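# Rest three sticks over the blue disc using posts

## Task

Using the mounting data (arm1 at x=+0.62 y=+0.00 z=+0.72 facing +180; arm2 at x=-0.31 y=+0.54 z=+0.72 facing -60; arm3 at x=-0.31 y=-0.54 z=+0.72 facing +60; metres, scene frame, angles counter-clockwise from +x), place all three sticks so that each stick's axis, the line joining its two ends, crosses above the blue disc painted on the table. When finished, no stick may be in contact with the table, every post must still stand roughly at its original spot, and nothing may stay in place only because a robot is holding it. Any number of the arms may help. Finish by releasing everything and moving the arms away.

## Robot and tools

Setup: three identical i2rt Big YAM arms, named arm1, arm2 and arm3, are fixed to a table. Each has six revolute joints, a two-finger gripper and a wrist camera. Two fixed room cameras, cam_high and cam_low, also watch the scene. The loose objects include three sticks and some posts; a blue disc is painted on the table. A loose object may sometimes be nudged by an outside push.

Frames: everything lives in one scene frame with its origin on the floor and +z up. Foot positions (metres) and facings (degrees counter-clockwise from +x): arm1 x=+0.62 y=+0.00 z=+0.72 facing +180; arm2 x=-0.31 y=+0.54 z=+0.72 facing -60; arm3 x=-0.31 y=-0.54 z=+0.72 facing +60. The hand point is halfway between the fingertips; its z axis runs along the fingers and the fingers separate along its y axis. Reach from the joint1 axis is about 1.0 m at most.

Joints, all absolute targets (radians, gripper in metres), with the tolerance counted as arrived:
- joint1_rad -2.879 to 2.879 (±0.045): spins the arm about its foot, positive is counter-clockwise seen from above; 0 extends the arm along the foot's facing.
- joint2_rad 0 to 3.141 (±0.14): shoulder; 0 has the upper arm lying back roughly flat, larger values raise it and then bring it forward.
- joint3_rad 0 to 3.019 (±0.09): elbow; 0 folds the forearm onto the upper arm, larger opens it.
- joint4_rad -1.692 to 1.57 (±0.055): hand pitch, positive tilts the fingers up.
- joint5_rad -1.57 to 1.57 (±0.03): sideways hand swing, positive toward the arm's right.
- joint6_rad -2.094 to 2.094 (±0.035): hand roll, positive is clockwise when looking from behind the hand.
- gripper_m 0 to 0.093 (±0.003): fingertip gap; each finger pad squeezes with roughly 50 to 62 N at most.
With joints 1 and 6 at 0 and the hand level and forward, the wrist camera sits above the hand looking toward the fingertips. Joints move at different speeds, so the hand can sweep a wide curve between postures.

Tool execute_actions: argument "actions" is a list with either zero entries or one entry. That entry is an object keyed by robot name ("arm1", "arm2", "arm3"); each robot gets {"joints": {...}} holding any subset of joint1_rad..joint6_rad and gripper_m, each a single number that is an absolute target in the ranges above, not an offset. Example: {"arm1": {"joints": {"gripper_m": 0.05}}, "arm2": {"joints": {"joint1_rad": 0.3}}}. All named motions begin together and may finish at different moments. Omitted joints or robots may still be driving toward an earlier target. Optional "cameras" lists which of arm1_cam_wrist, arm2_cam_wrist, arm3_cam_wrist, cam_high, cam_low or "all" to return; absent or null means all, [] means none. Unknown keys, unknown camera names or out-of-range values reject the whole call and nothing moves. An empty list only reports state and images.

Tool wait: "seconds" from 0 to 10; commands nothing new and returns the same report as an empty action. Tool zoom_image: "camera" plus "region" [x0, y0, x1, y1] in pixels of that camera's latest full image, origin top-left, at most 504 by 504. Tool read_manual: only licence texts (section "licences"). Tool finished_scene: "scene" integer 1 or 2; closes that scene for good after the last command has been held, and reports success.

Reading results: joint_positions gives each arm's joints; gripper_m is the sum of the two finger slides. A pictures line names the returned images in order. joint_status tells how each commanded motion ended: "off_target" means it rested short and may still be pushing; "contact_stop" or "time_out" means it holds where it stopped, though a timed-out joint can keep a nearby target and keep pressing (on_its_own then names it, with "held at" giving the target, not the position). Sending the reported position relieves that push. "joint command not followed" with a cause means a self/arm collision guard withheld that arm's targets (the gripper part still runs); those joints show "not_followed" and may be retried automatically later. A tiny target change may produce no motion. Joint torques are raw drive outputs with per-arm offset, scale and noise, so treat them as rough hints. Camera calibration lines (K, distortion D, T_world_to_cam, pos_world) come with the first result and whenever they change; fixed cameras can be off by a couple of degrees and millimetres, wrist cameras also inherit joint errors.

Hazards: the arms do not stop on contact and can press hard; prolonged pressing or holding heavy loads heats motors, shown by MOTOR HOT from 85 °C, and at 100 °C an OVER-TEMPERATURE FAULT drops that arm (its keys then read "limit_stop_at_motor_heat"; resend targets). A strong squeeze between two robots ends the run; the guard ignores fingers, gripper housings and wrist cameras and may react late. Once a result reports a stop, later motion calls in the same reply are skipped. Avoid dropping, slamming or sliding sticks, toppling or shifting the posts, and pushing anything off the work area, which ends the scene. Before finishing, open the grippers, back the arms off and check the images that the sticks stay put on their own.

Each tool is called after "Request:" as name(argument=value, ...), one argument or row to a line, values as JSON.

## Session

Request:
execute_actions(
  actions=[],
)

Scene clock: 0.00 s.
Joint torques (N m, as the arm reports them, + toward a larger angle): no reading
arm1.joint_positions: joint1_rad=+0.162 joint2_rad=+0.534 joint3_rad=+1.448 joint4_rad=-1.325 joint5_rad=+0.052 joint6_rad=+0.055 gripper_m=+0.095
arm1.joint_status: not commanded
arm1.hand: x=+0.4346 y=-0.0206 z=+1.3324 quat_wxyz=(-0.043, -0.834, -0.035, +0.548) (m; scene frame)
arm2.joint_positions: joint1_rad=-0.022 joint2_rad=+0.454 joint3_rad=+1.351 joint4_rad=-1.503 joint5_rad=-0.175 joint6_rad=-0.395 gripper_m=+0.094
arm2.joint_status: not commanded
arm2.hand: x=-0.2155 y=+0.4184 z=+1.3047 quat_wxyz=(-0.391, -0.267, -0.841, +0.260) (m; scene frame)
arm3.joint_positions: joint1_rad=+0.335 joint2_rad=+0.550 joint3_rad=+1.446 joint4_rad=-1.233 joint5_rad=-0.075 joint6_rad=+0.341 gripper_m=+0.094
arm3.joint_status: not commanded
arm3.hand: x=-0.2901 y=-0.3363 z=+1.3549 quat_wxyz=(-0.355, +0.428, -0.692, -0.460) (m; scene frame)
pictures: arm1_cam_wrist, arm2_cam_wrist, arm3_cam_wrist, cam_high, cam_low
Images, in order (width x height): arm1_cam_wrist 504x504, arm2_cam_wrist 504x504, arm3_cam_wrist 504x504, cam_high 504x504, cam_low 504x504.

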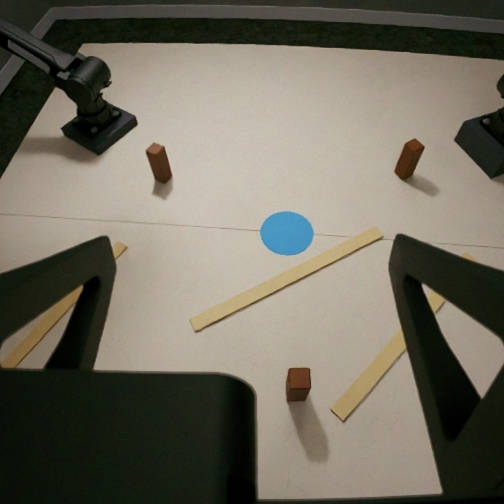

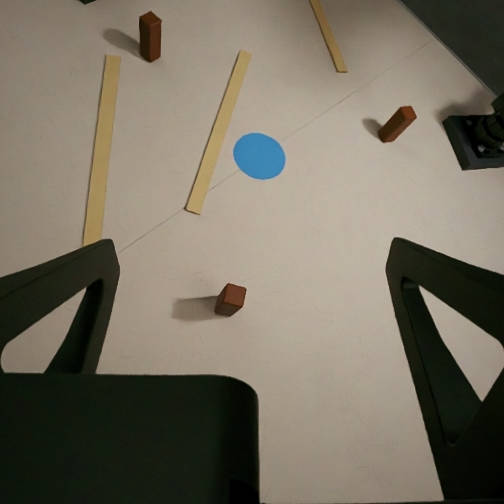

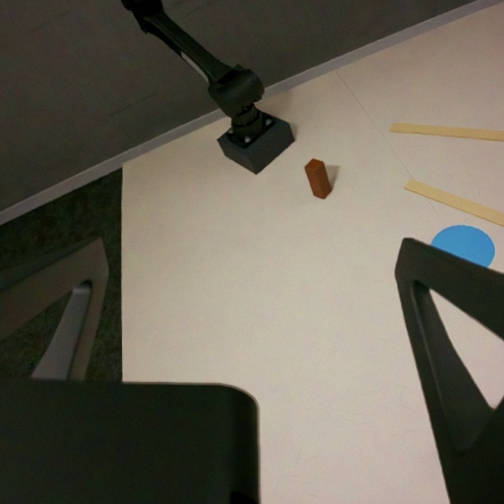

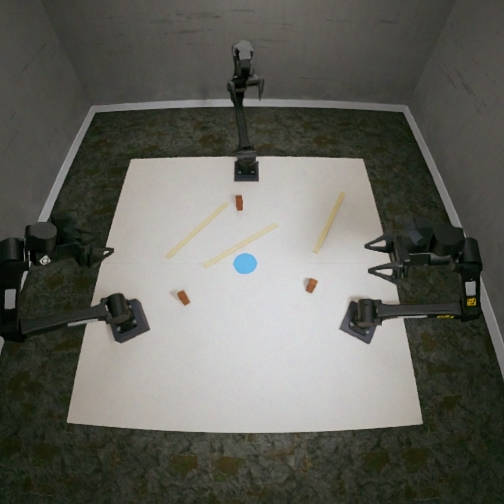

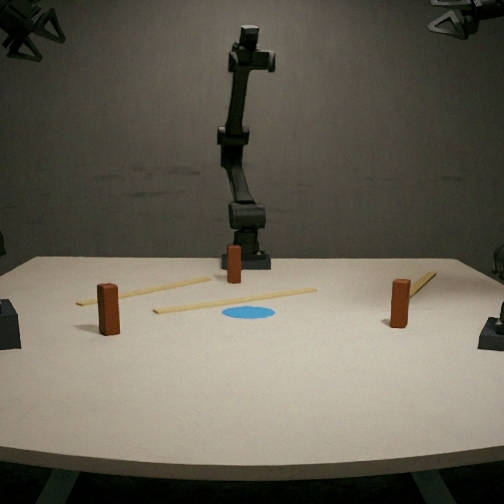

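Request:
zoom_image(
  camera="cam_high",
  region=[150, 170, 360, 320],
)

Request:
zoom_image(
  camera="cam_low",
  region=[0, 220, 504, 360],
)

Region (150, 170, 360, 320) of cam_high's 504x504 image, scaled by 2.400, with more detail than that image has; it fills the top 360 rows of this view, and the rest is white.

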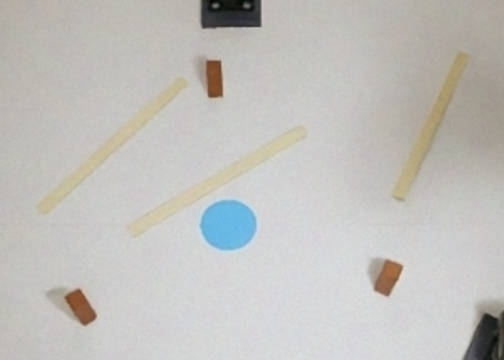

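Region (0, 220, 504, 360) of cam_low's 504x504 image, scaled by 1.000.

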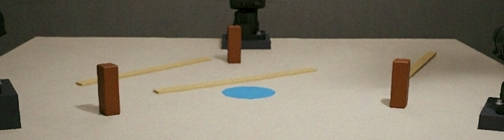

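Request:
execute_actions(
  actions=[
    {"arm1":{"joints":{"joint1_rad":0.213,"joint2_rad":1.709,"joint3_rad":1.168,"joint4_rad":-1.03,"joint5_rad":0,"joint6_rad":1.2,"gripper_m":0.07}},"arm2":{"joints":{"joint1_rad":0.551,"joint2_rad":1.763,"joint3_rad":1.115,"joint4_rad":-0.923,"joint5_rad":0,"joint6_rad":0.237,"gripper_m":0.07}},"arm3":{"joints":{"joint1_rad":-0.792,"joint2_rad":1.686,"joint3_rad":1.122,"joint4_rad":-1.007,"joint5_rad":0,"joint6_rad":0.76,"gripper_m":0.07}}},
  ],
)

Scene clock: 121.97 s.
Joint torques (N m, as the arm reports them, + toward a larger angle): arm1=[ -0.5  -11.24   6.95   0.56  -0.03   0.04] | arm2=[ -1.45 -14.12   7.91   0.8    0.05   0.05] | arm3=[  1.   -10.64   8.97   0.58   0.09   0.07]
arm1.joint_positions: joint1_rad=+0.209 joint2_rad=+1.722 joint3_rad=+1.164 joint4_rad=-1.042 joint5_rad=+0.002 joint6_rad=+1.183 gripper_m=+0.070
arm1.joint_status: all done
arm1.hand: x=+0.1683 y=-0.1005 z=+0.7944 quat_wxyz=(+0.007, -0.887, +0.462, -0.010) (m; scene frame)
arm2.joint_positions: joint1_rad=+0.547 joint2_rad=+1.766 joint3_rad=+1.109 joint4_rad=-0.933 joint5_rad=-0.002 joint6_rad=+0.229 gripper_m=+0.070
arm2.joint_status: all done
arm2.hand: x=+0.0854 y=+0.3028 z=+0.7969 quat_wxyz=(+0.009, -0.372, -0.928, +0.000) (m; scene frame)
arm3.joint_positions: joint1_rad=-0.798 joint2_rad=+1.680 joint3_rad=+1.113 joint4_rad=-1.019 joint5_rad=-0.001 joint6_rad=+0.748 gripper_m=+0.070
arm3.joint_status: all done
arm3.hand: x=+0.1242 y=-0.4241 z=+0.8027 quat_wxyz=(+0.004, -0.244, -0.970, +0.000) (m; scene frame)
pictures: arm1_cam_wrist, arm2_cam_wrist, arm3_cam_wrist, cam_high, cam_low
camera_calibration (this result's frames):
arm1_cam_wrist: T_world_to_cam=[[0.821825, 0.569361, 0.0207645, -0.0946036], [0.447123, -0.667115, 0.595851, -0.615982], [0.353107, -0.480401, -0.802826, 0.652288], [0, 0, 0, 1]] pos_world=[0.12284, -0.0437072, 0.892672]
arm2_cam_wrist: T_world_to_cam=[[-0.694618, -0.719275, 0.0122175, 0.265312], [-0.573914, 0.564321, 0.593434, -0.586944], [-0.433737, 0.405199, -0.80479, 0.679345], [0, 0, 0, 1]] pos_world=[0.142093, 0.246787, 0.891801]
arm3_cam_wrist: T_world_to_cam=[[-0.459067, -0.888398, 0.00261237, -0.321129], [-0.712739, 0.37005, 0.595874, -0.2325], [-0.53034, 0.271684, -0.803074, 0.949391], [0, 0, 0, 1]] pos_world=[0.190368, -0.457188, 0.901811]
Images, in order (width x height): arm1_cam_wrist 504x504, arm2_cam_wrist 504x504, arm3_cam_wrist 504x504, cam_high 504x504, cam_low 504x504.

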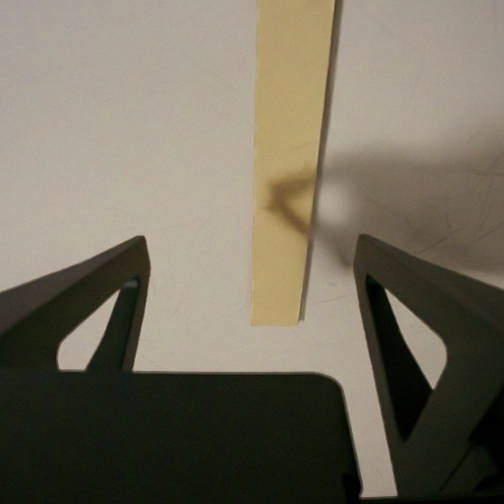

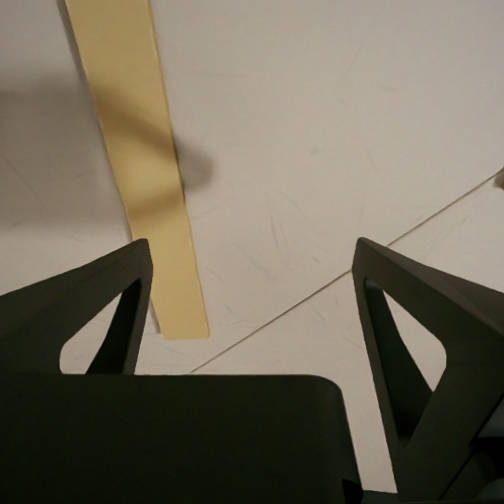

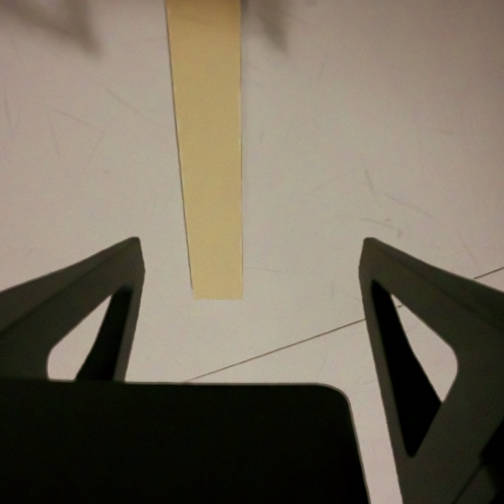

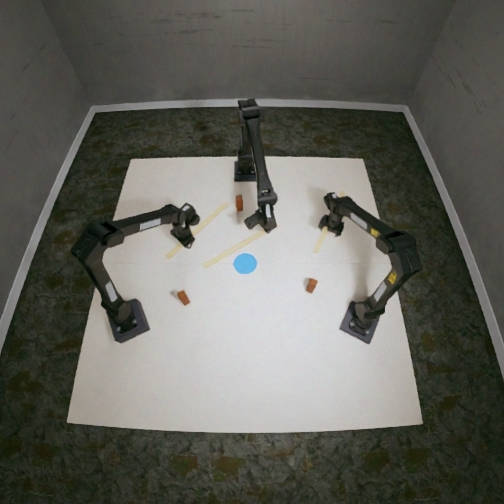

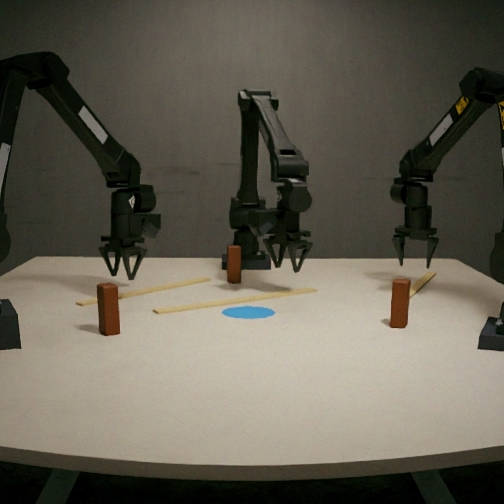

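Request:
execute_actions(
  actions=[
    {"arm1":{"joints":{"joint1_rad":0.197,"joint6_rad":1.19,"gripper_m":0.09}},"arm2":{"joints":{"joint1_rad":0.644,"joint6_rad":0.27,"gripper_m":0.09}},"arm3":{"joints":{"joint1_rad":-0.785,"gripper_m":0.09}}},
  ],
  cameras=[],
)

Request:
execute_actions(
  actions=[
    {"arm1":{"joints":{"joint2_rad":1.785,"joint3_rad":1.061,"joint4_rad":-0.835}},"arm2":{"joints":{"joint2_rad":1.912,"joint3_rad":1.11,"joint4_rad":-0.757}},"arm3":{"joints":{"joint2_rad":1.85,"joint3_rad":1.117,"joint4_rad":-0.825}}},
  ],
)

Scene clock: 147.23 s.
Joint torques (N m, as the arm reports them, + toward a larger angle): arm1=[ -1.28 -11.24   6.98   0.56  -0.03  -0.06] | arm2=[ -1.91 -14.14   7.91   0.8    0.06   0.07] | arm3=[  1.24 -11.27   9.25   0.61   0.12   0.15]
arm1.joint_positions: joint1_rad=+0.204 joint2_rad=+1.722 joint3_rad=+1.164 joint4_rad=-1.042 joint5_rad=+0.002 joint6_rad=+1.183 gripper_m=+0.090
arm1.joint_status: all done
arm1.hand: x=+0.1677 y=-0.0981 z=+0.7944 quat_wxyz=(+0.007, -0.885, +0.465, -0.010) (m; scene frame)
arm2.joint_positions: joint1_rad=+0.647 joint2_rad=+1.766 joint3_rad=+1.109 joint4_rad=-0.933 joint5_rad=-0.002 joint6_rad=+0.261 gripper_m=+0.090
arm2.joint_status: all done
arm2.hand: x=+0.1068 y=+0.3435 z=+0.7967 quat_wxyz=(+0.010, -0.341, -0.940, +0.000) (m; scene frame)
arm3.joint_positions: joint1_rad=-0.796 joint2_rad=+1.680 joint3_rad=+1.113 joint4_rad=-1.019 joint5_rad=-0.001 joint6_rad=+0.748 gripper_m=+0.090
arm3.joint_status: all done
arm3.hand: x=+0.1239 y=-0.4230 z=+0.8027 quat_wxyz=(+0.004, -0.243, -0.970, +0.000) (m; scene frame)
pictures: none
No camera images: the call's "cameras" was empty. Leave "cameras" out to get every camera's image.

Scene clock: 148.27 s.
Joint torques (N m, as the arm reports them, + toward a larger angle): arm1=[ -1.2  -10.88   6.17   0.65   0.01  -0.06] | arm2=[ -1.66 -13.77   6.56   0.88   0.11   0.03] | arm3=[  1.23 -13.35   7.78   0.63   0.12   0.11]
arm1.joint_positions: joint1_rad=+0.202 joint2_rad=+1.793 joint3_rad=+1.057 joint4_rad=-0.848 joint5_rad=+0.001 joint6_rad=+1.184 gripper_m=+0.090
arm1.joint_status: all done
arm1.hand: x=+0.1785 y=-0.0952 z=+0.7304 quat_wxyz=(+0.001, -0.885, +0.466, -0.004) (m; scene frame)
arm2.joint_positions: joint1_rad=+0.644 joint2_rad=+1.896 joint3_rad=+1.111 joint4_rad=-0.768 joint5_rad=-0.003 joint6_rad=+0.264 gripper_m=+0.090
arm2.joint_status: all done
arm2.hand: x=+0.1263 y=+0.3327 z=+0.7387 quat_wxyz=(-0.009, -0.343, -0.939, +0.001) (m; scene frame)
arm3.joint_positions: joint1_rad=-0.795 joint2_rad=+1.858 joint3_rad=+1.110 joint4_rad=-0.840 joint5_rad=-0.001 joint6_rad=+0.750 gripper_m=+0.090
arm3.joint_status: all done
arm3.hand: x=+0.1444 y=-0.4169 z=+0.7231 quat_wxyz=(+0.005, -0.243, -0.970, +0.001) (m; scene frame)
pictures: arm1_cam_wrist, arm2_cam_wrist, arm3_cam_wrist, cam_high, cam_low
camera_calibration (this result's frames):
arm1_cam_wrist: T_world_to_cam=[[0.826609, 0.562749, 0.00564988, -0.0951131], [0.450892, -0.668246, 0.591729, -0.576693], [0.33677, -0.486581, -0.806117, 0.604547], [0, 0, 0, 1]] pos_world=[0.135054, -0.0376868, 0.829119]
arm2_cam_wrist: T_world_to_cam=[[-0.649002, -0.760784, 0.00204169, 0.331518], [-0.627103, 0.536478, 0.564741, -0.508609], [-0.430742, 0.365238, -0.825265, 0.66618], [0, 0, 0, 1]] pos_world=[0.183157, 0.281757, 0.836331]
arm3_cam_wrist: T_world_to_cam=[[-0.457362, -0.889272, 0.0038893, -0.306746], [-0.712074, 0.36884, 0.597417, -0.175037], [-0.532701, 0.270466, -0.801921, 0.893263], [0, 0, 0, 1]] pos_world=[0.210909, -0.449817, 0.82209]
Images, in order (width x height): arm1_cam_wrist 504x504, arm2_cam_wrist 504x504, arm3_cam_wrist 504x504, cam_high 504x504, cam_low 504x504.

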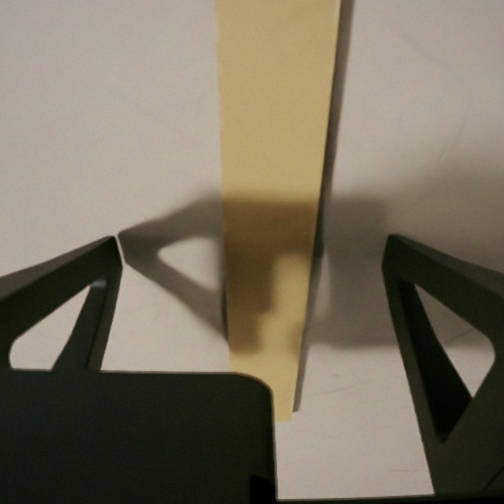

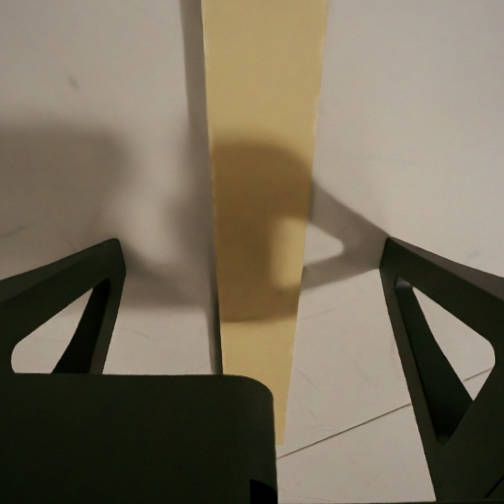

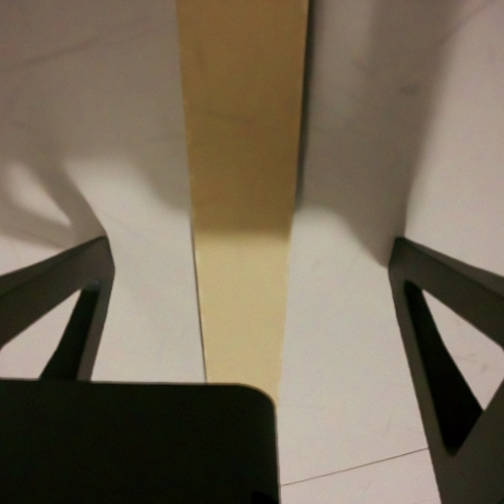

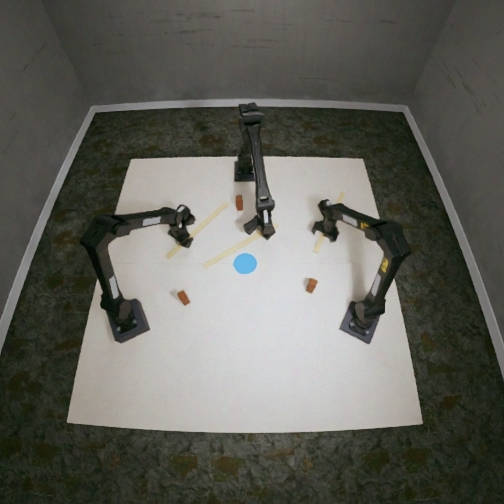

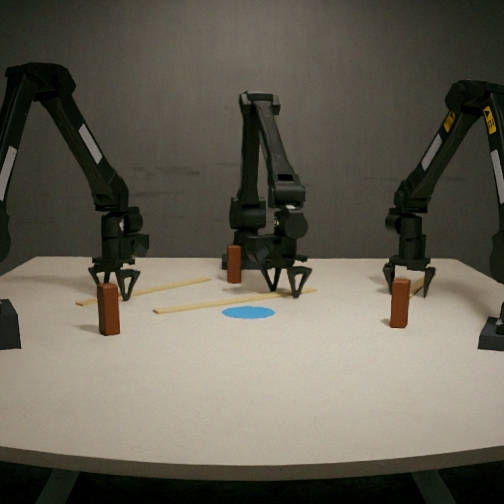

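Request:
execute_actions(
  actions=[
    {"arm1":{"joints":{"joint2_rad":1.812}},"arm2":{"joints":{"joint2_rad":1.945}}},
  ],
  cameras=[],
)

Request:
execute_actions(
  actions=[
    {"arm1":{"joints":{"gripper_m":0.015}},"arm2":{"joints":{"gripper_m":0.015}},"arm3":{"joints":{"gripper_m":0.015}}},
  ],
  cameras=["cam_low","arm1_cam_wrist","arm2_cam_wrist"],
)

Scene clock: 153.57 s.
Joint torques (N m, as the arm reports them, + toward a larger angle): arm1=[-1.13 -9.69  6.13  0.57  0.01 -0.07] | arm2=[ -1.69 -11.57   6.58   0.88   0.11   0.03] | arm3=[  0.88 -13.4    8.23   0.55   0.09   0.13]
arm1.joint_positions: joint1_rad=+0.202 joint2_rad=+1.799 joint3_rad=+1.057 joint4_rad=-0.846 joint5_rad=+0.001 joint6_rad=+1.184 gripper_m=+0.090
arm1.joint_status: all done
arm1.hand: x=+0.1791 y=-0.0952 z=+0.7275 quat_wxyz=(+0.003, -0.885, +0.466, -0.006) (m; scene frame)
arm2.joint_positions: joint1_rad=+0.644 joint2_rad=+1.898 joint3_rad=+1.111 joint4_rad=-0.768 joint5_rad=-0.003 joint6_rad=+0.264 gripper_m=+0.090
arm2.joint_status: all done
arm2.hand: x=+0.1260 y=+0.3328 z=+0.7380 quat_wxyz=(-0.008, -0.343, -0.939, +0.001) (m; scene frame)
arm3.joint_positions: joint1_rad=-0.795 joint2_rad=+1.858 joint3_rad=+1.110 joint4_rad=-0.840 joint5_rad=-0.001 joint6_rad=+0.750 gripper_m=+0.090
arm3.joint_status: not commanded
arm3.hand: x=+0.1444 y=-0.4169 z=+0.7231 quat_wxyz=(+0.005, -0.243, -0.970, +0.001) (m; scene frame)
pictures: none
No camera images: the call's "cameras" was empty. Leave "cameras" out to get every camera's image.

Scene clock: 154.23 s.
Joint torques (N m, as the arm reports them, + toward a larger angle): arm1=[-1.15 -9.8   6.12  0.53  0.01 -0.06] | arm2=[ -1.68 -11.56   6.57   0.85   0.16   0.03] | arm3=[  0.93 -13.42   7.93   0.48   0.04   0.08]
arm1.joint_positions: joint1_rad=+0.202 joint2_rad=+1.800 joint3_rad=+1.057 joint4_rad=-0.845 joint5_rad=+0.001 joint6_rad=+1.184 gripper_m=+0.027
arm1.joint_status: gripper_m off_target (ended at +0.027, target +0.015)
arm1.hand: x=+0.1787 y=-0.0953 z=+0.7273 quat_wxyz=(+0.003, -0.885, +0.466, -0.006) (m; scene frame)
arm2.joint_positions: joint1_rad=+0.644 joint2_rad=+1.899 joint3_rad=+1.111 joint4_rad=-0.767 joint5_rad=-0.004 joint6_rad=+0.264 gripper_m=+0.027
arm2.joint_status: gripper_m off_target (ended at +0.027, target +0.015)
arm2.hand: x=+0.1261 y=+0.3330 z=+0.7374 quat_wxyz=(-0.008, -0.344, -0.939, +0.001) (m; scene frame)
arm3.joint_positions: joint1_rad=-0.795 joint2_rad=+1.858 joint3_rad=+1.110 joint4_rad=-0.840 joint5_rad=-0.001 joint6_rad=+0.750 gripper_m=+0.027
arm3.joint_status: gripper_m off_target (ended at +0.027, target +0.015)
arm3.hand: x=+0.1446 y=-0.4169 z=+0.7231 quat_wxyz=(+0.004, -0.243, -0.970, +0.001) (m; scene frame)
pictures: arm1_cam_wrist, arm2_cam_wrist, cam_low
camera_calibration (this result's frames):
arm1_cam_wrist: T_world_to_cam=[[0.826574, 0.562756, 0.0090439, -0.0977348], [0.448644, -0.668499, 0.59315, -0.575624], [0.339845, -0.486225, -0.805041, 0.600635], [0, 0, 0, 1]] pos_world=[0.134913, -0.0377599, 0.825851]
arm2_cam_wrist: T_world_to_cam=[[-0.649276, -0.760552, 0.00107143, 0.332364], [-0.626299, 0.535463, 0.566594, -0.509336], [-0.431498, 0.367205, -0.823996, 0.663477], [0, 0, 0, 1]] pos_world=[0.183088, 0.281879, 0.834933]
Images, in order (width x height): arm1_cam_wrist 504x504, arm2_cam_wrist 504x504, cam_low 504x504.

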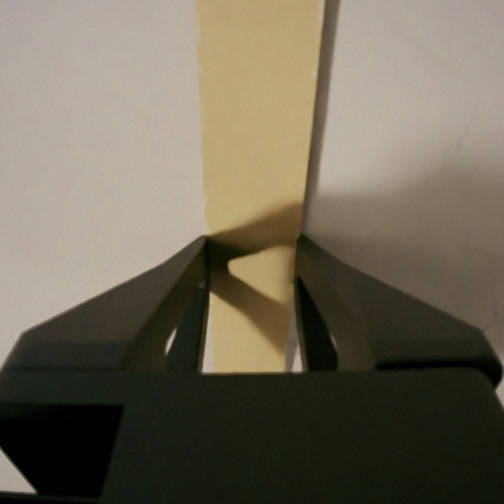

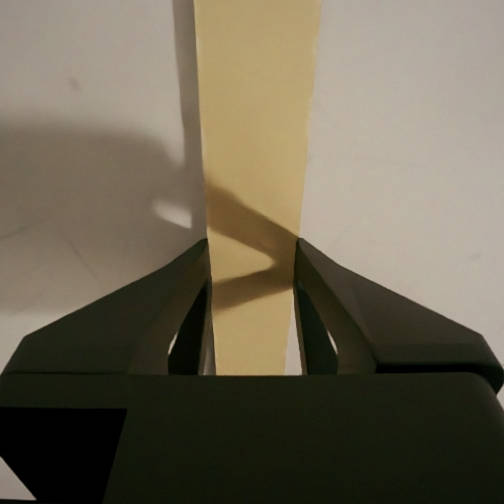

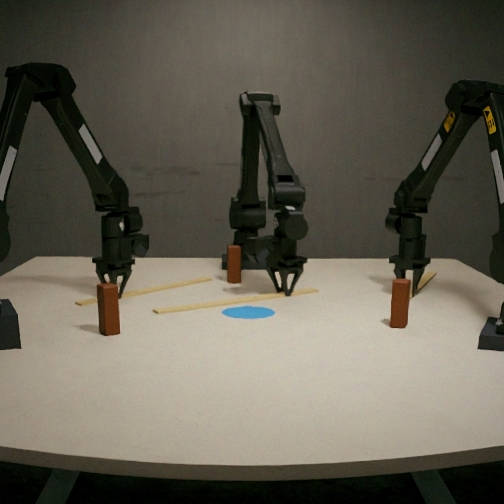

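Request:
execute_actions(
  actions=[
    {"arm1":{"joints":{"joint2_rad":1.5,"joint4_rad":-0.95}},"arm2":{"joints":{"joint2_rad":1.55,"joint4_rad":-0.9}},"arm3":{"joints":{"joint2_rad":1.5,"joint4_rad":-0.98}}},
  ],
  cameras=[],
)

Request:
execute_actions(
  actions=[
    {"arm1":{"joints":{"joint1_rad":0.13,"joint2_rad":1.22,"joint3_rad":0.798,"joint4_rad":-0.918,"joint6_rad":-0.17}},"arm3":{"joints":{"joint2_rad":1.17,"joint3_rad":0.742,"joint4_rad":-0.911,"joint6_rad":-0.23}}},
  ],
  cameras=["cam_low","cam_high"],
)

Scene clock: 175.10 s.
Joint torques (N m, as the arm reports them, + toward a larger angle): arm1=[-1.17 -8.89  7.98  0.11  0.06 -0.07] | arm2=[ -1.66 -11.7   10.28   0.69   0.14   0.03] | arm3=[ 1.15 -9.27 10.96 -0.01  0.1   0.08]
arm1.joint_positions: joint1_rad=+0.202 joint2_rad=+1.505 joint3_rad=+1.052 joint4_rad=-0.940 joint5_rad=+0.000 joint6_rad=+1.184 gripper_m=+0.027
arm1.joint_status: all done
arm1.hand: x=+0.1789 y=-0.0949 z=+0.8515 quat_wxyz=(-0.060, -0.881, +0.464, +0.068) (m; scene frame)
arm2.joint_positions: joint1_rad=+0.644 joint2_rad=+1.543 joint3_rad=+1.095 joint4_rad=-0.894 joint5_rad=-0.003 joint6_rad=+0.264 gripper_m=+0.027
arm2.joint_status: all done
arm2.hand: x=+0.1245 y=+0.3343 z=+0.8933 quat_wxyz=(-0.114, -0.341, -0.933, +0.010) (m; scene frame)
arm3.joint_positions: joint1_rad=-0.795 joint2_rad=+1.488 joint3_rad=+1.101 joint4_rad=-0.968 joint5_rad=-0.001 joint6_rad=+0.750 gripper_m=+0.027
arm3.joint_status: all done
arm3.hand: x=+0.1381 y=-0.4190 z=+0.8835 quat_wxyz=(-0.097, -0.242, -0.964, -0.056) (m; scene frame)
pictures: none
No camera images: the call's "cameras" was empty. Leave "cameras" out to get every camera's image.

Scene clock: 177.17 s.
Joint torques (N m, as the arm reports them, + toward a larger angle): arm1=[-0.36 -4.96  7.53  0.92  0.   -0.25] | arm2=[ -1.67 -11.68  10.16   0.63   0.13   0.02] | arm3=[ 1.04 -5.46 10.16  1.24  0.06 -0.12]
arm1.joint_positions: joint1_rad=+0.123 joint2_rad=+1.218 joint3_rad=+0.799 joint4_rad=-0.927 joint5_rad=-0.001 joint6_rad=-0.153 gripper_m=+0.027
arm1.joint_status: all done
arm1.hand: x=+0.2654 y=-0.0476 z=+0.8612 quat_wxyz=(-0.002, -0.983, -0.143, +0.114) (m; scene frame)
arm2.joint_positions: joint1_rad=+0.644 joint2_rad=+1.543 joint3_rad=+1.095 joint4_rad=-0.894 joint5_rad=-0.003 joint6_rad=+0.264 gripper_m=+0.027
arm2.joint_status: not commanded
arm2.hand: x=+0.1245 y=+0.3343 z=+0.8933 quat_wxyz=(-0.114, -0.341, -0.933, +0.010) (m; scene frame)
arm3.joint_positions: joint1_rad=-0.795 joint2_rad=+1.168 joint3_rad=+0.733 joint4_rad=-0.928 joint5_rad=-0.001 joint6_rad=-0.218 gripper_m=+0.027
arm3.joint_status: all done
arm3.hand: x=+0.0113 y=-0.4525 z=+0.8573 quat_wxyz=(-0.108, +0.235, -0.966, -0.004) (m; scene frame)
pictures: cam_high, cam_low
Images, in order (width x height): cam_high 504x504, cam_low 504x504.

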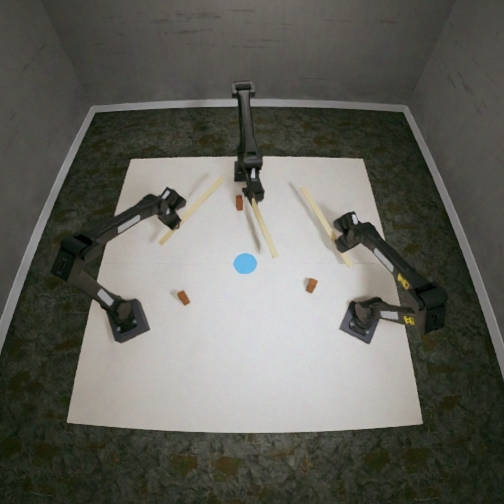

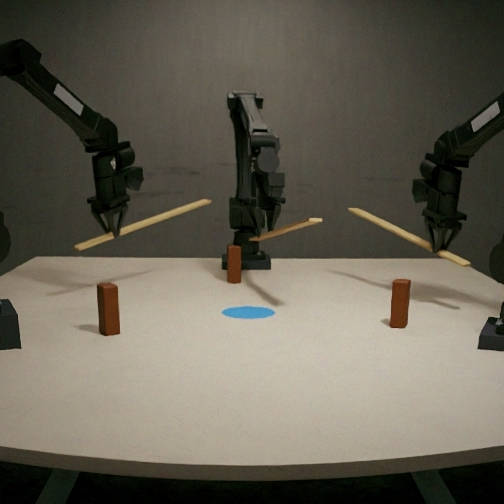

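Request:
execute_actions(
  actions=[
    {"arm1":{"joints":{"joint2_rad":0.85}},"arm2":{"joints":{"joint2_rad":1.27,"joint3_rad":0.754,"joint4_rad":-0.824,"joint6_rad":-0.17}}},
  ],
  cameras=[],
)

Request:
execute_actions(
  actions=[
    {"arm2":{"joints":{"joint1_rad":0.12}},"arm3":{"joints":{"joint1_rad":0.09}}},
  ],
  cameras=[],
)

Request:
execute_actions(
  actions=[
    {"arm1":{"joints":{"joint2_rad":1.22}}},
  ],
  cameras=["cam_low","cam_high"],
)

Scene clock: 197.93 s.
Joint torques (N m, as the arm reports them, + toward a larger angle): arm1=[-0.37 -1.74  9.13  1.42  0.   -0.25] | arm2=[-1.63 -7.37  9.16  1.38  0.09 -0.14] | arm3=[ 0.51 -4.51 10.14  1.15 -0.03 -0.13]
arm1.joint_positions: joint1_rad=+0.123 joint2_rad=+0.850 joint3_rad=+0.792 joint4_rad=-0.927 joint5_rad=-0.001 joint6_rad=-0.154 gripper_m=+0.027
arm1.joint_status: all done
arm1.hand: x=+0.2838 y=-0.0445 z=+0.9796 quat_wxyz=(+0.000, -0.947, -0.138, +0.290) (m; scene frame)
arm2.joint_positions: joint1_rad=+0.644 joint2_rad=+1.267 joint3_rad=+0.747 joint4_rad=-0.838 joint5_rad=-0.003 joint6_rad=-0.162 gripper_m=+0.027
arm2.joint_status: all done
arm2.hand: x=+0.0134 y=+0.3862 z=+0.8691 quat_wxyz=(-0.102, -0.136, -0.985, +0.032) (m; scene frame)
arm3.joint_positions: joint1_rad=-0.795 joint2_rad=+1.168 joint3_rad=+0.733 joint4_rad=-0.928 joint5_rad=-0.001 joint6_rad=-0.219 gripper_m=+0.027
arm3.joint_status: not commanded
arm3.hand: x=+0.0113 y=-0.4525 z=+0.8573 quat_wxyz=(-0.108, +0.235, -0.966, -0.004) (m; scene frame)
pictures: none
No camera images: the call's "cameras" was empty. Leave "cameras" out to get every camera's image.

Scene clock: 199.33 s.
Joint torques (N m, as the arm reports them, + toward a larger angle): arm1=[-0.29 -1.81  9.15  1.38  0.   -0.25] | arm2=[-2.2  -7.5   9.18  1.37 -0.02 -0.09] | arm3=[ 0.76 -5.48 10.09  1.32 -0.03 -0.1 ]
arm1.joint_positions: joint1_rad=+0.123 joint2_rad=+0.850 joint3_rad=+0.792 joint4_rad=-0.927 joint5_rad=-0.001 joint6_rad=-0.154 gripper_m=+0.027
arm1.joint_status: not commanded
arm1.hand: x=+0.2838 y=-0.0445 z=+0.9796 quat_wxyz=(+0.000, -0.947, -0.138, +0.290) (m; scene frame)
arm2.joint_positions: joint1_rad=+0.128 joint2_rad=+1.267 joint3_rad=+0.747 joint4_rad=-0.838 joint5_rad=-0.001 joint6_rad=-0.165 gripper_m=+0.027
arm2.joint_status: all done
arm2.hand: x=-0.1038 y=+0.2460 z=+0.8698 quat_wxyz=(-0.090, -0.382, -0.918, +0.058) (m; scene frame)
arm3.joint_positions: joint1_rad=+0.087 joint2_rad=+1.168 joint3_rad=+0.733 joint4_rad=-0.928 joint5_rad=+0.000 joint6_rad=-0.221 gripper_m=+0.027
arm3.joint_status: all done
arm3.hand: x=-0.1714 y=-0.2349 z=+0.8568 quat_wxyz=(-0.098, +0.626, -0.772, -0.045) (m; scene frame)
pictures: none
No camera images: the call's "cameras" was empty. Leave "cameras" out to get every camera's image.

Scene clock: 200.47 s.
Joint torques (N m, as the arm reports them, + toward a larger angle): arm1=[-0.39 -6.36  7.96  0.87 -0.01 -0.26] | arm2=[-2.19 -7.46  9.15  1.38 -0.02 -0.09] | arm3=[ 0.69 -5.7  10.18  1.22  0.05 -0.14]
arm1.joint_positions: joint1_rad=+0.123 joint2_rad=+1.239 joint3_rad=+0.792 joint4_rad=-0.927 joint5_rad=-0.001 joint6_rad=-0.154 gripper_m=+0.027
arm1.joint_status: all done
arm1.hand: x=+0.2686 y=-0.0472 z=+0.8512 quat_wxyz=(-0.002, -0.985, -0.143, +0.100) (m; scene frame)
arm2.joint_positions: joint1_rad=+0.128 joint2_rad=+1.267 joint3_rad=+0.747 joint4_rad=-0.838 joint5_rad=-0.001 joint6_rad=-0.165 gripper_m=+0.027
arm2.joint_status: not commanded
arm2.hand: x=-0.1038 y=+0.2460 z=+0.8698 quat_wxyz=(-0.090, -0.382, -0.918, +0.058) (m; scene frame)
arm3.joint_positions: joint1_rad=+0.087 joint2_rad=+1.168 joint3_rad=+0.733 joint4_rad=-0.928 joint5_rad=+0.000 joint6_rad=-0.221 gripper_m=+0.027
arm3.joint_status: not commanded
arm3.hand: x=-0.1714 y=-0.2349 z=+0.8568 quat_wxyz=(-0.098, +0.626, -0.772, -0.045) (m; scene frame)
pictures: cam_high, cam_low
Images, in order (width x height): cam_high 504x504, cam_low 504x504.

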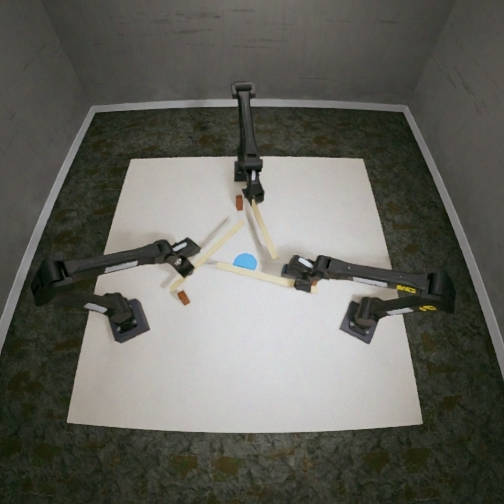

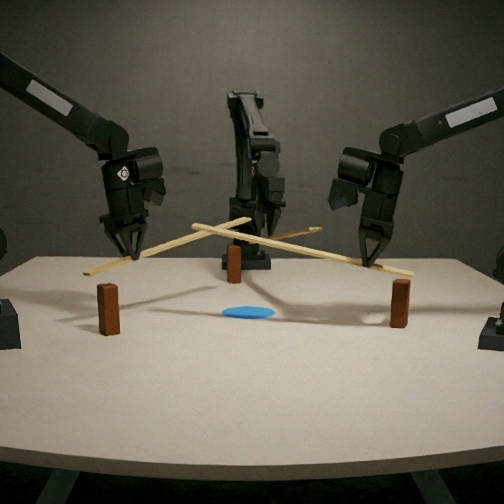

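Request:
execute_actions(
  actions=[
    {"arm1":{"joints":{"joint1_rad":-0.024}},"arm2":{"joints":{"joint1_rad":-0.026}},"arm3":{"joints":{"joint1_rad":-0.063}}},
  ],
)

Scene clock: 208.27 s.
Joint torques (N m, as the arm reports them, + toward a larger angle): arm1=[-0.53 -6.38  7.88  0.89 -0.02 -0.15] | arm2=[-1.94 -7.47  9.21  1.37 -0.02 -0.01] | arm3=[ 0.8  -5.93 10.25  1.13 -0.04  0.04]
arm1.joint_positions: joint1_rad=-0.028 joint2_rad=+1.239 joint3_rad=+0.792 joint4_rad=-0.927 joint5_rad=-0.001 joint6_rad=-0.166 gripper_m=+0.027
arm1.joint_status: all done
arm1.hand: x=+0.2654 y=+0.0064 z=+0.8510 quat_wxyz=(+0.006, -0.992, -0.075, +0.099) (m; scene frame)
arm2.joint_positions: joint1_rad=-0.022 joint2_rad=+1.267 joint3_rad=+0.747 joint4_rad=-0.838 joint5_rad=-0.001 joint6_rad=-0.172 gripper_m=+0.027
arm2.joint_status: all done
arm2.hand: x=-0.1495 y=+0.2186 z=+0.8700 quat_wxyz=(-0.086, -0.446, -0.888, +0.065) (m; scene frame)
arm3.joint_positions: joint1_rad=-0.063 joint2_rad=+1.168 joint3_rad=+0.733 joint4_rad=-0.928 joint5_rad=+0.000 joint6_rad=-0.231 gripper_m=+0.027
arm3.joint_status: all done
arm3.hand: x=-0.1277 y=-0.2592 z=+0.8571 quat_wxyz=(-0.101, +0.570, -0.815, -0.038) (m; scene frame)
pictures: arm1_cam_wrist, arm2_cam_wrist, arm3_cam_wrist, cam_high, cam_low
camera_calibration (this result's frames):
arm1_cam_wrist: T_world_to_cam=[[-0.143825, 0.989271, 0.0256487, 0.0130278], [0.90122, 0.120229, 0.41635, -0.59462], [0.408799, 0.0829967, -0.908843, 0.78663], [0, 0, 0, 1]] pos_world=[0.216183, -0.00668503, 0.962159]
arm2_cam_wrist: T_world_to_cam=[[-0.807665, -0.588058, 0.0431855, -0.0317793], [-0.527157, 0.75295, 0.393919, -0.578228], [-0.264164, 0.295389, -0.91813, 0.818384], [0, 0, 0, 1]] pos_world=[-0.114296, 0.174947, 0.980531]
arm3_cam_wrist: T_world_to_cam=[[0.941247, -0.332819, 0.0573247, -0.0144323], [-0.326188, -0.851937, 0.409639, -0.61319], [-0.0874987, -0.40427, -0.910445, 0.788024], [0, 0, 0, 1]] pos_world=[-0.11748, -0.208628, 0.969466]
Images, in order (width x height): arm1_cam_wrist 504x504, arm2_cam_wrist 504x504, arm3_cam_wrist 504x504, cam_high 504x504, cam_low 504x504.

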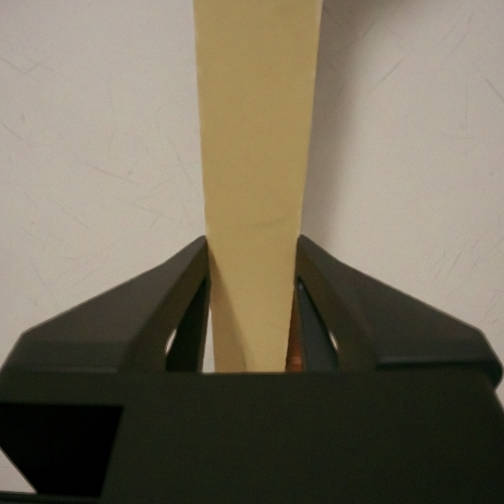

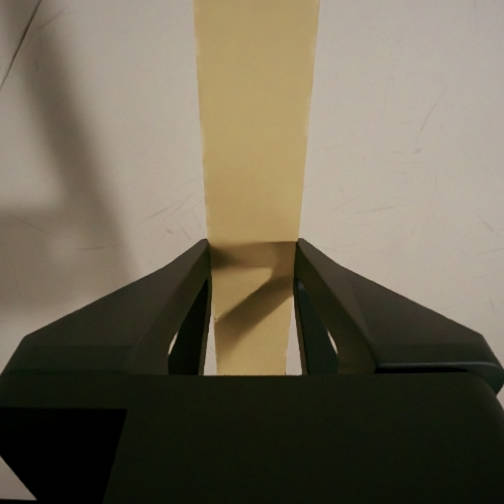

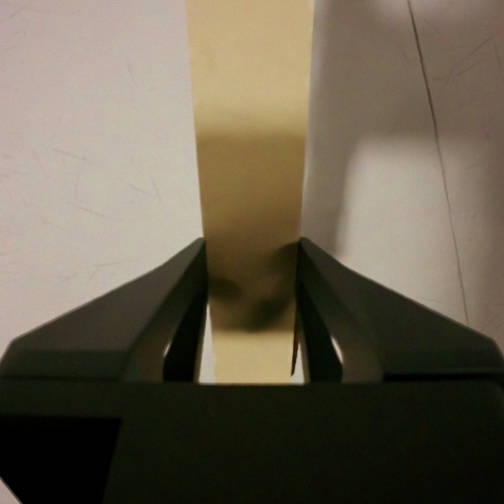

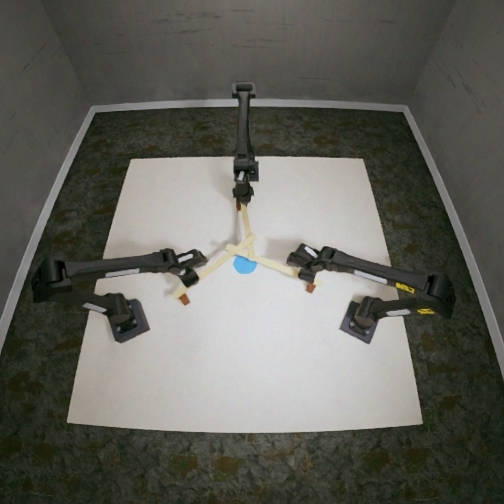

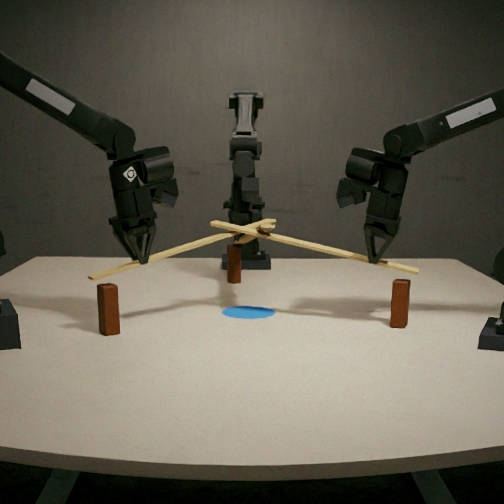

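Request:
execute_actions(
  actions=[
    {"arm1":{"joints":{"joint1_rad":-0.055,"joint2_rad":1.285}},"arm2":{"joints":{"joint2_rad":1.335}},"arm3":{"joints":{"joint1_rad":-0.09,"joint2_rad":1.235}}},
  ],
)

Request:
zoom_image(
  camera="cam_low",
  region=[70, 200, 440, 340],
)

Request:
zoom_image(
  camera="cam_high",
  region=[160, 180, 340, 320],
)

Scene clock: 221.93 s.
Joint torques (N m, as the arm reports them, + toward a larger angle): arm1=[-1.87 -4.43  7.8   0.81  0.12  0.02] | arm2=[-1.77 -7.64  8.88  1.11 -0.02  0.04] | arm3=[-2.38 -5.95  9.88  0.83  0.07  0.06]
arm1.joint_positions: joint1_rad=-0.039 joint2_rad=+1.269 joint3_rad=+0.792 joint4_rad=-0.927 joint5_rad=-0.005 joint6_rad=-0.185 gripper_m=+0.027
arm1.joint_status: all done
arm1.hand: x=+0.2663 y=+0.0098 z=+0.8410 quat_wxyz=(+0.004, -0.993, -0.078, +0.085) (m; scene frame)
arm2.joint_positions: joint1_rad=-0.022 joint2_rad=+1.326 joint3_rad=+0.747 joint4_rad=-0.834 joint5_rad=-0.001 joint6_rad=-0.176 gripper_m=+0.027
arm2.joint_status: all done
arm2.hand: x=-0.1505 y=+0.2207 z=+0.8503 quat_wxyz=(-0.064, -0.446, -0.892, +0.049) (m; scene frame)
arm3.joint_positions: joint1_rad=-0.071 joint2_rad=+1.236 joint3_rad=+0.732 joint4_rad=-0.927 joint5_rad=-0.003 joint6_rad=-0.247 gripper_m=+0.027
arm3.joint_status: all done
arm3.hand: x=-0.1274 y=-0.2623 z=+0.8356 quat_wxyz=(-0.070, +0.575, -0.814, -0.026) (m; scene frame)
pictures: arm1_cam_wrist, arm2_cam_wrist, arm3_cam_wrist, cam_high, cam_low
camera_calibration (this result's frames):
arm1_cam_wrist: T_world_to_cam=[[-0.151825, 0.988199, 0.0202831, 0.0166356], [0.887566, 0.127277, 0.44275, -0.6103], [0.434944, 0.0852234, -0.896415, 0.759429], [0, 0, 0, 1]] pos_world=[0.213898, -0.00348337, 0.950637]
arm2_cam_wrist: T_world_to_cam=[[-0.80453, -0.592913, 0.0344378, -0.0215555], [-0.519301, 0.730413, 0.443648, -0.608785], [-0.288199, 0.339044, -0.895539, 0.766938], [0, 0, 0, 1]] pos_world=[-0.112454, 0.171858, 0.957652]
arm3_cam_wrist: T_world_to_cam=[[0.945953, -0.32177, 0.040464, 0.00307026], [-0.302373, -0.829985, 0.468716, -0.64756], [-0.117234, -0.455619, -0.882421, 0.726591], [0, 0, 0, 1]] pos_world=[-0.113527, -0.205429, 0.944557]
Images, in order (width x height): arm1_cam_wrist 504x504, arm2_cam_wrist 504x504, arm3_cam_wrist 504x504, cam_high 504x504, cam_low 504x504.

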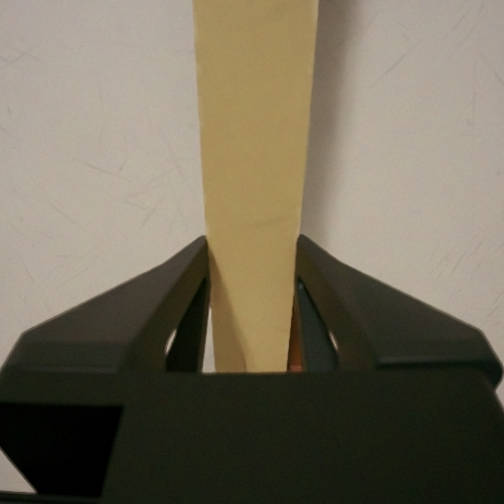

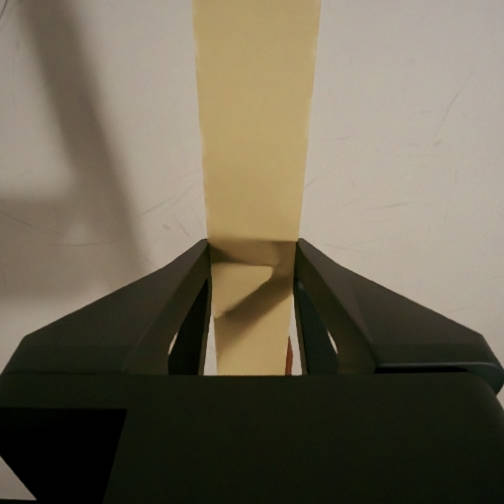

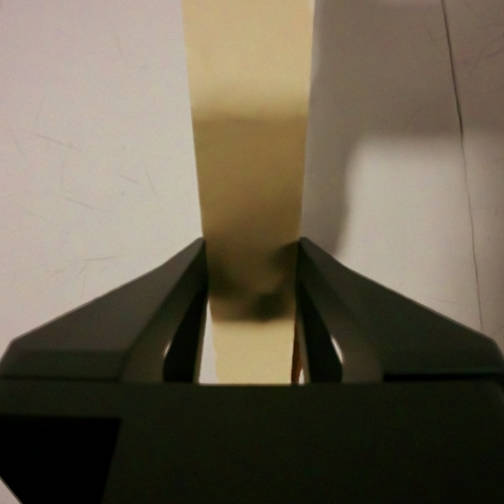

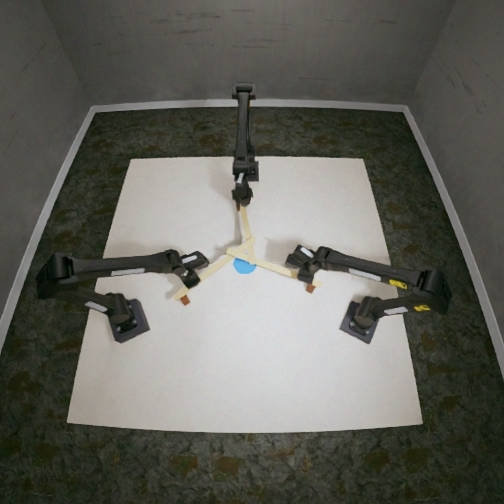

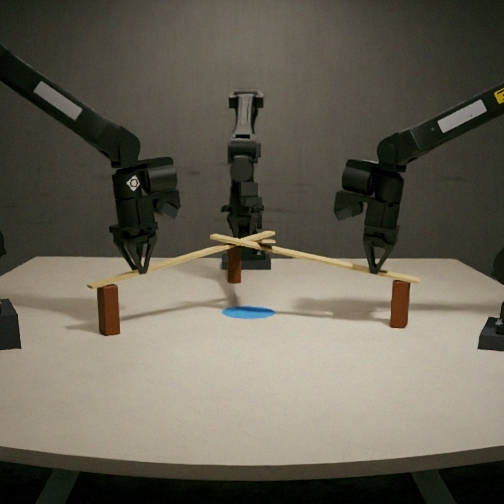

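Region (70, 200, 440, 340) of cam_low's 504x504 image, scaled by 1.362, with more detail than that image has; it fills the top 191 rows of this view, and the rest is white.

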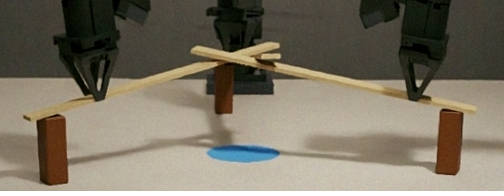

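Region (160, 180, 340, 320) of cam_high's 504x504 image, scaled by 2.800, with more detail than that image has.

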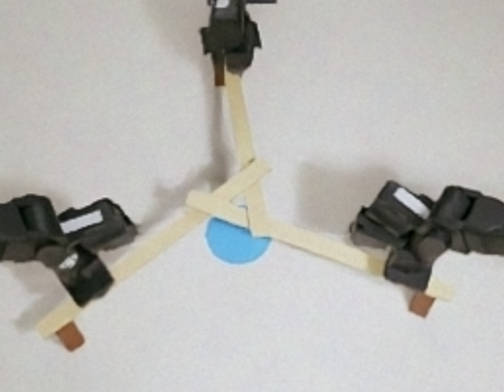

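Request:
execute_actions(
  actions=[
    {"arm1":{"joints":{"joint1_rad":-0.039,"joint2_rad":1.35,"joint3_rad":0.825}},"arm2":{"joints":{"joint2_rad":1.37,"joint4_rad":-0.8}},"arm3":{"joints":{"joint1_rad":-0.071,"joint2_rad":1.265}}},
  ],
  cameras=["cam_low","cam_high"],
)

Request:
zoom_image(
  camera="cam_low",
  region=[70, 210, 440, 340],
)

Request:
zoom_image(
  camera="cam_high",
  region=[200, 220, 290, 290],
)

Scene clock: 248.00 s.
Joint torques (N m, as the arm reports them, + toward a larger angle): arm1=[-0.84 -1.57  9.11  1.09  0.13  0.03] | arm2=[-1.89 -5.55  8.74  1.88  0.03  0.05] | arm3=[-0.45 -5.26  9.89  0.98  0.09  0.18]
arm1.joint_positions: joint1_rad=-0.038 joint2_rad=+1.286 joint3_rad=+0.799 joint4_rad=-0.935 joint5_rad=-0.005 joint6_rad=-0.186 gripper_m=+0.027
arm1.joint_status: all done
arm1.hand: x=+0.2657 y=+0.0094 z=+0.8380 quat_wxyz=(+0.003, -0.994, -0.080, +0.076) (m; scene frame)
arm2.joint_positions: joint1_rad=-0.022 joint2_rad=+1.335 joint3_rad=+0.747 joint4_rad=-0.830 joint5_rad=-0.002 joint6_rad=-0.178 gripper_m=+0.027
arm2.joint_status: all done
arm2.hand: x=-0.1502 y=+0.2206 z=+0.8476 quat_wxyz=(-0.062, -0.445, -0.892, +0.047) (m; scene frame)
arm3.joint_positions: joint1_rad=-0.071 joint2_rad=+1.244 joint3_rad=+0.732 joint4_rad=-0.927 joint5_rad=-0.003 joint6_rad=-0.250 gripper_m=+0.027
arm3.joint_status: all done
arm3.hand: x=-0.1278 y=-0.2629 z=+0.8330 quat_wxyz=(-0.066, +0.577, -0.814, -0.025) (m; scene frame)
pictures: cam_high, cam_low
Images, in order (width x height): cam_high 504x504, cam_low 504x504.

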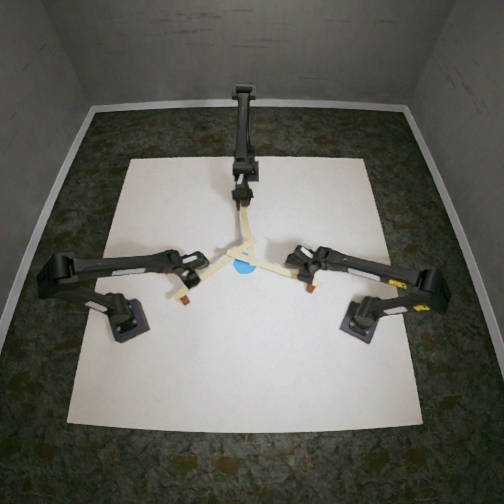

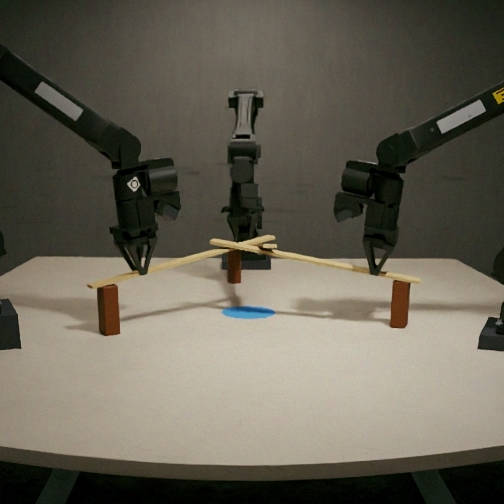

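Region (70, 210, 440, 340) of cam_low's 504x504 image, scaled by 1.362, with more detail than that image has; it fills the top 177 rows of this view, and the rest is white.

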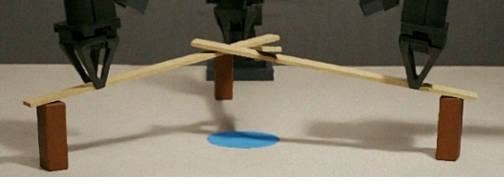

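Region (200, 220, 290, 290) of cam_high's 504x504 image, scaled by 5.600, with more detail than that image has.

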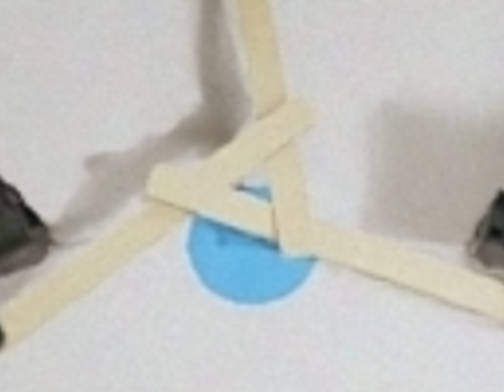

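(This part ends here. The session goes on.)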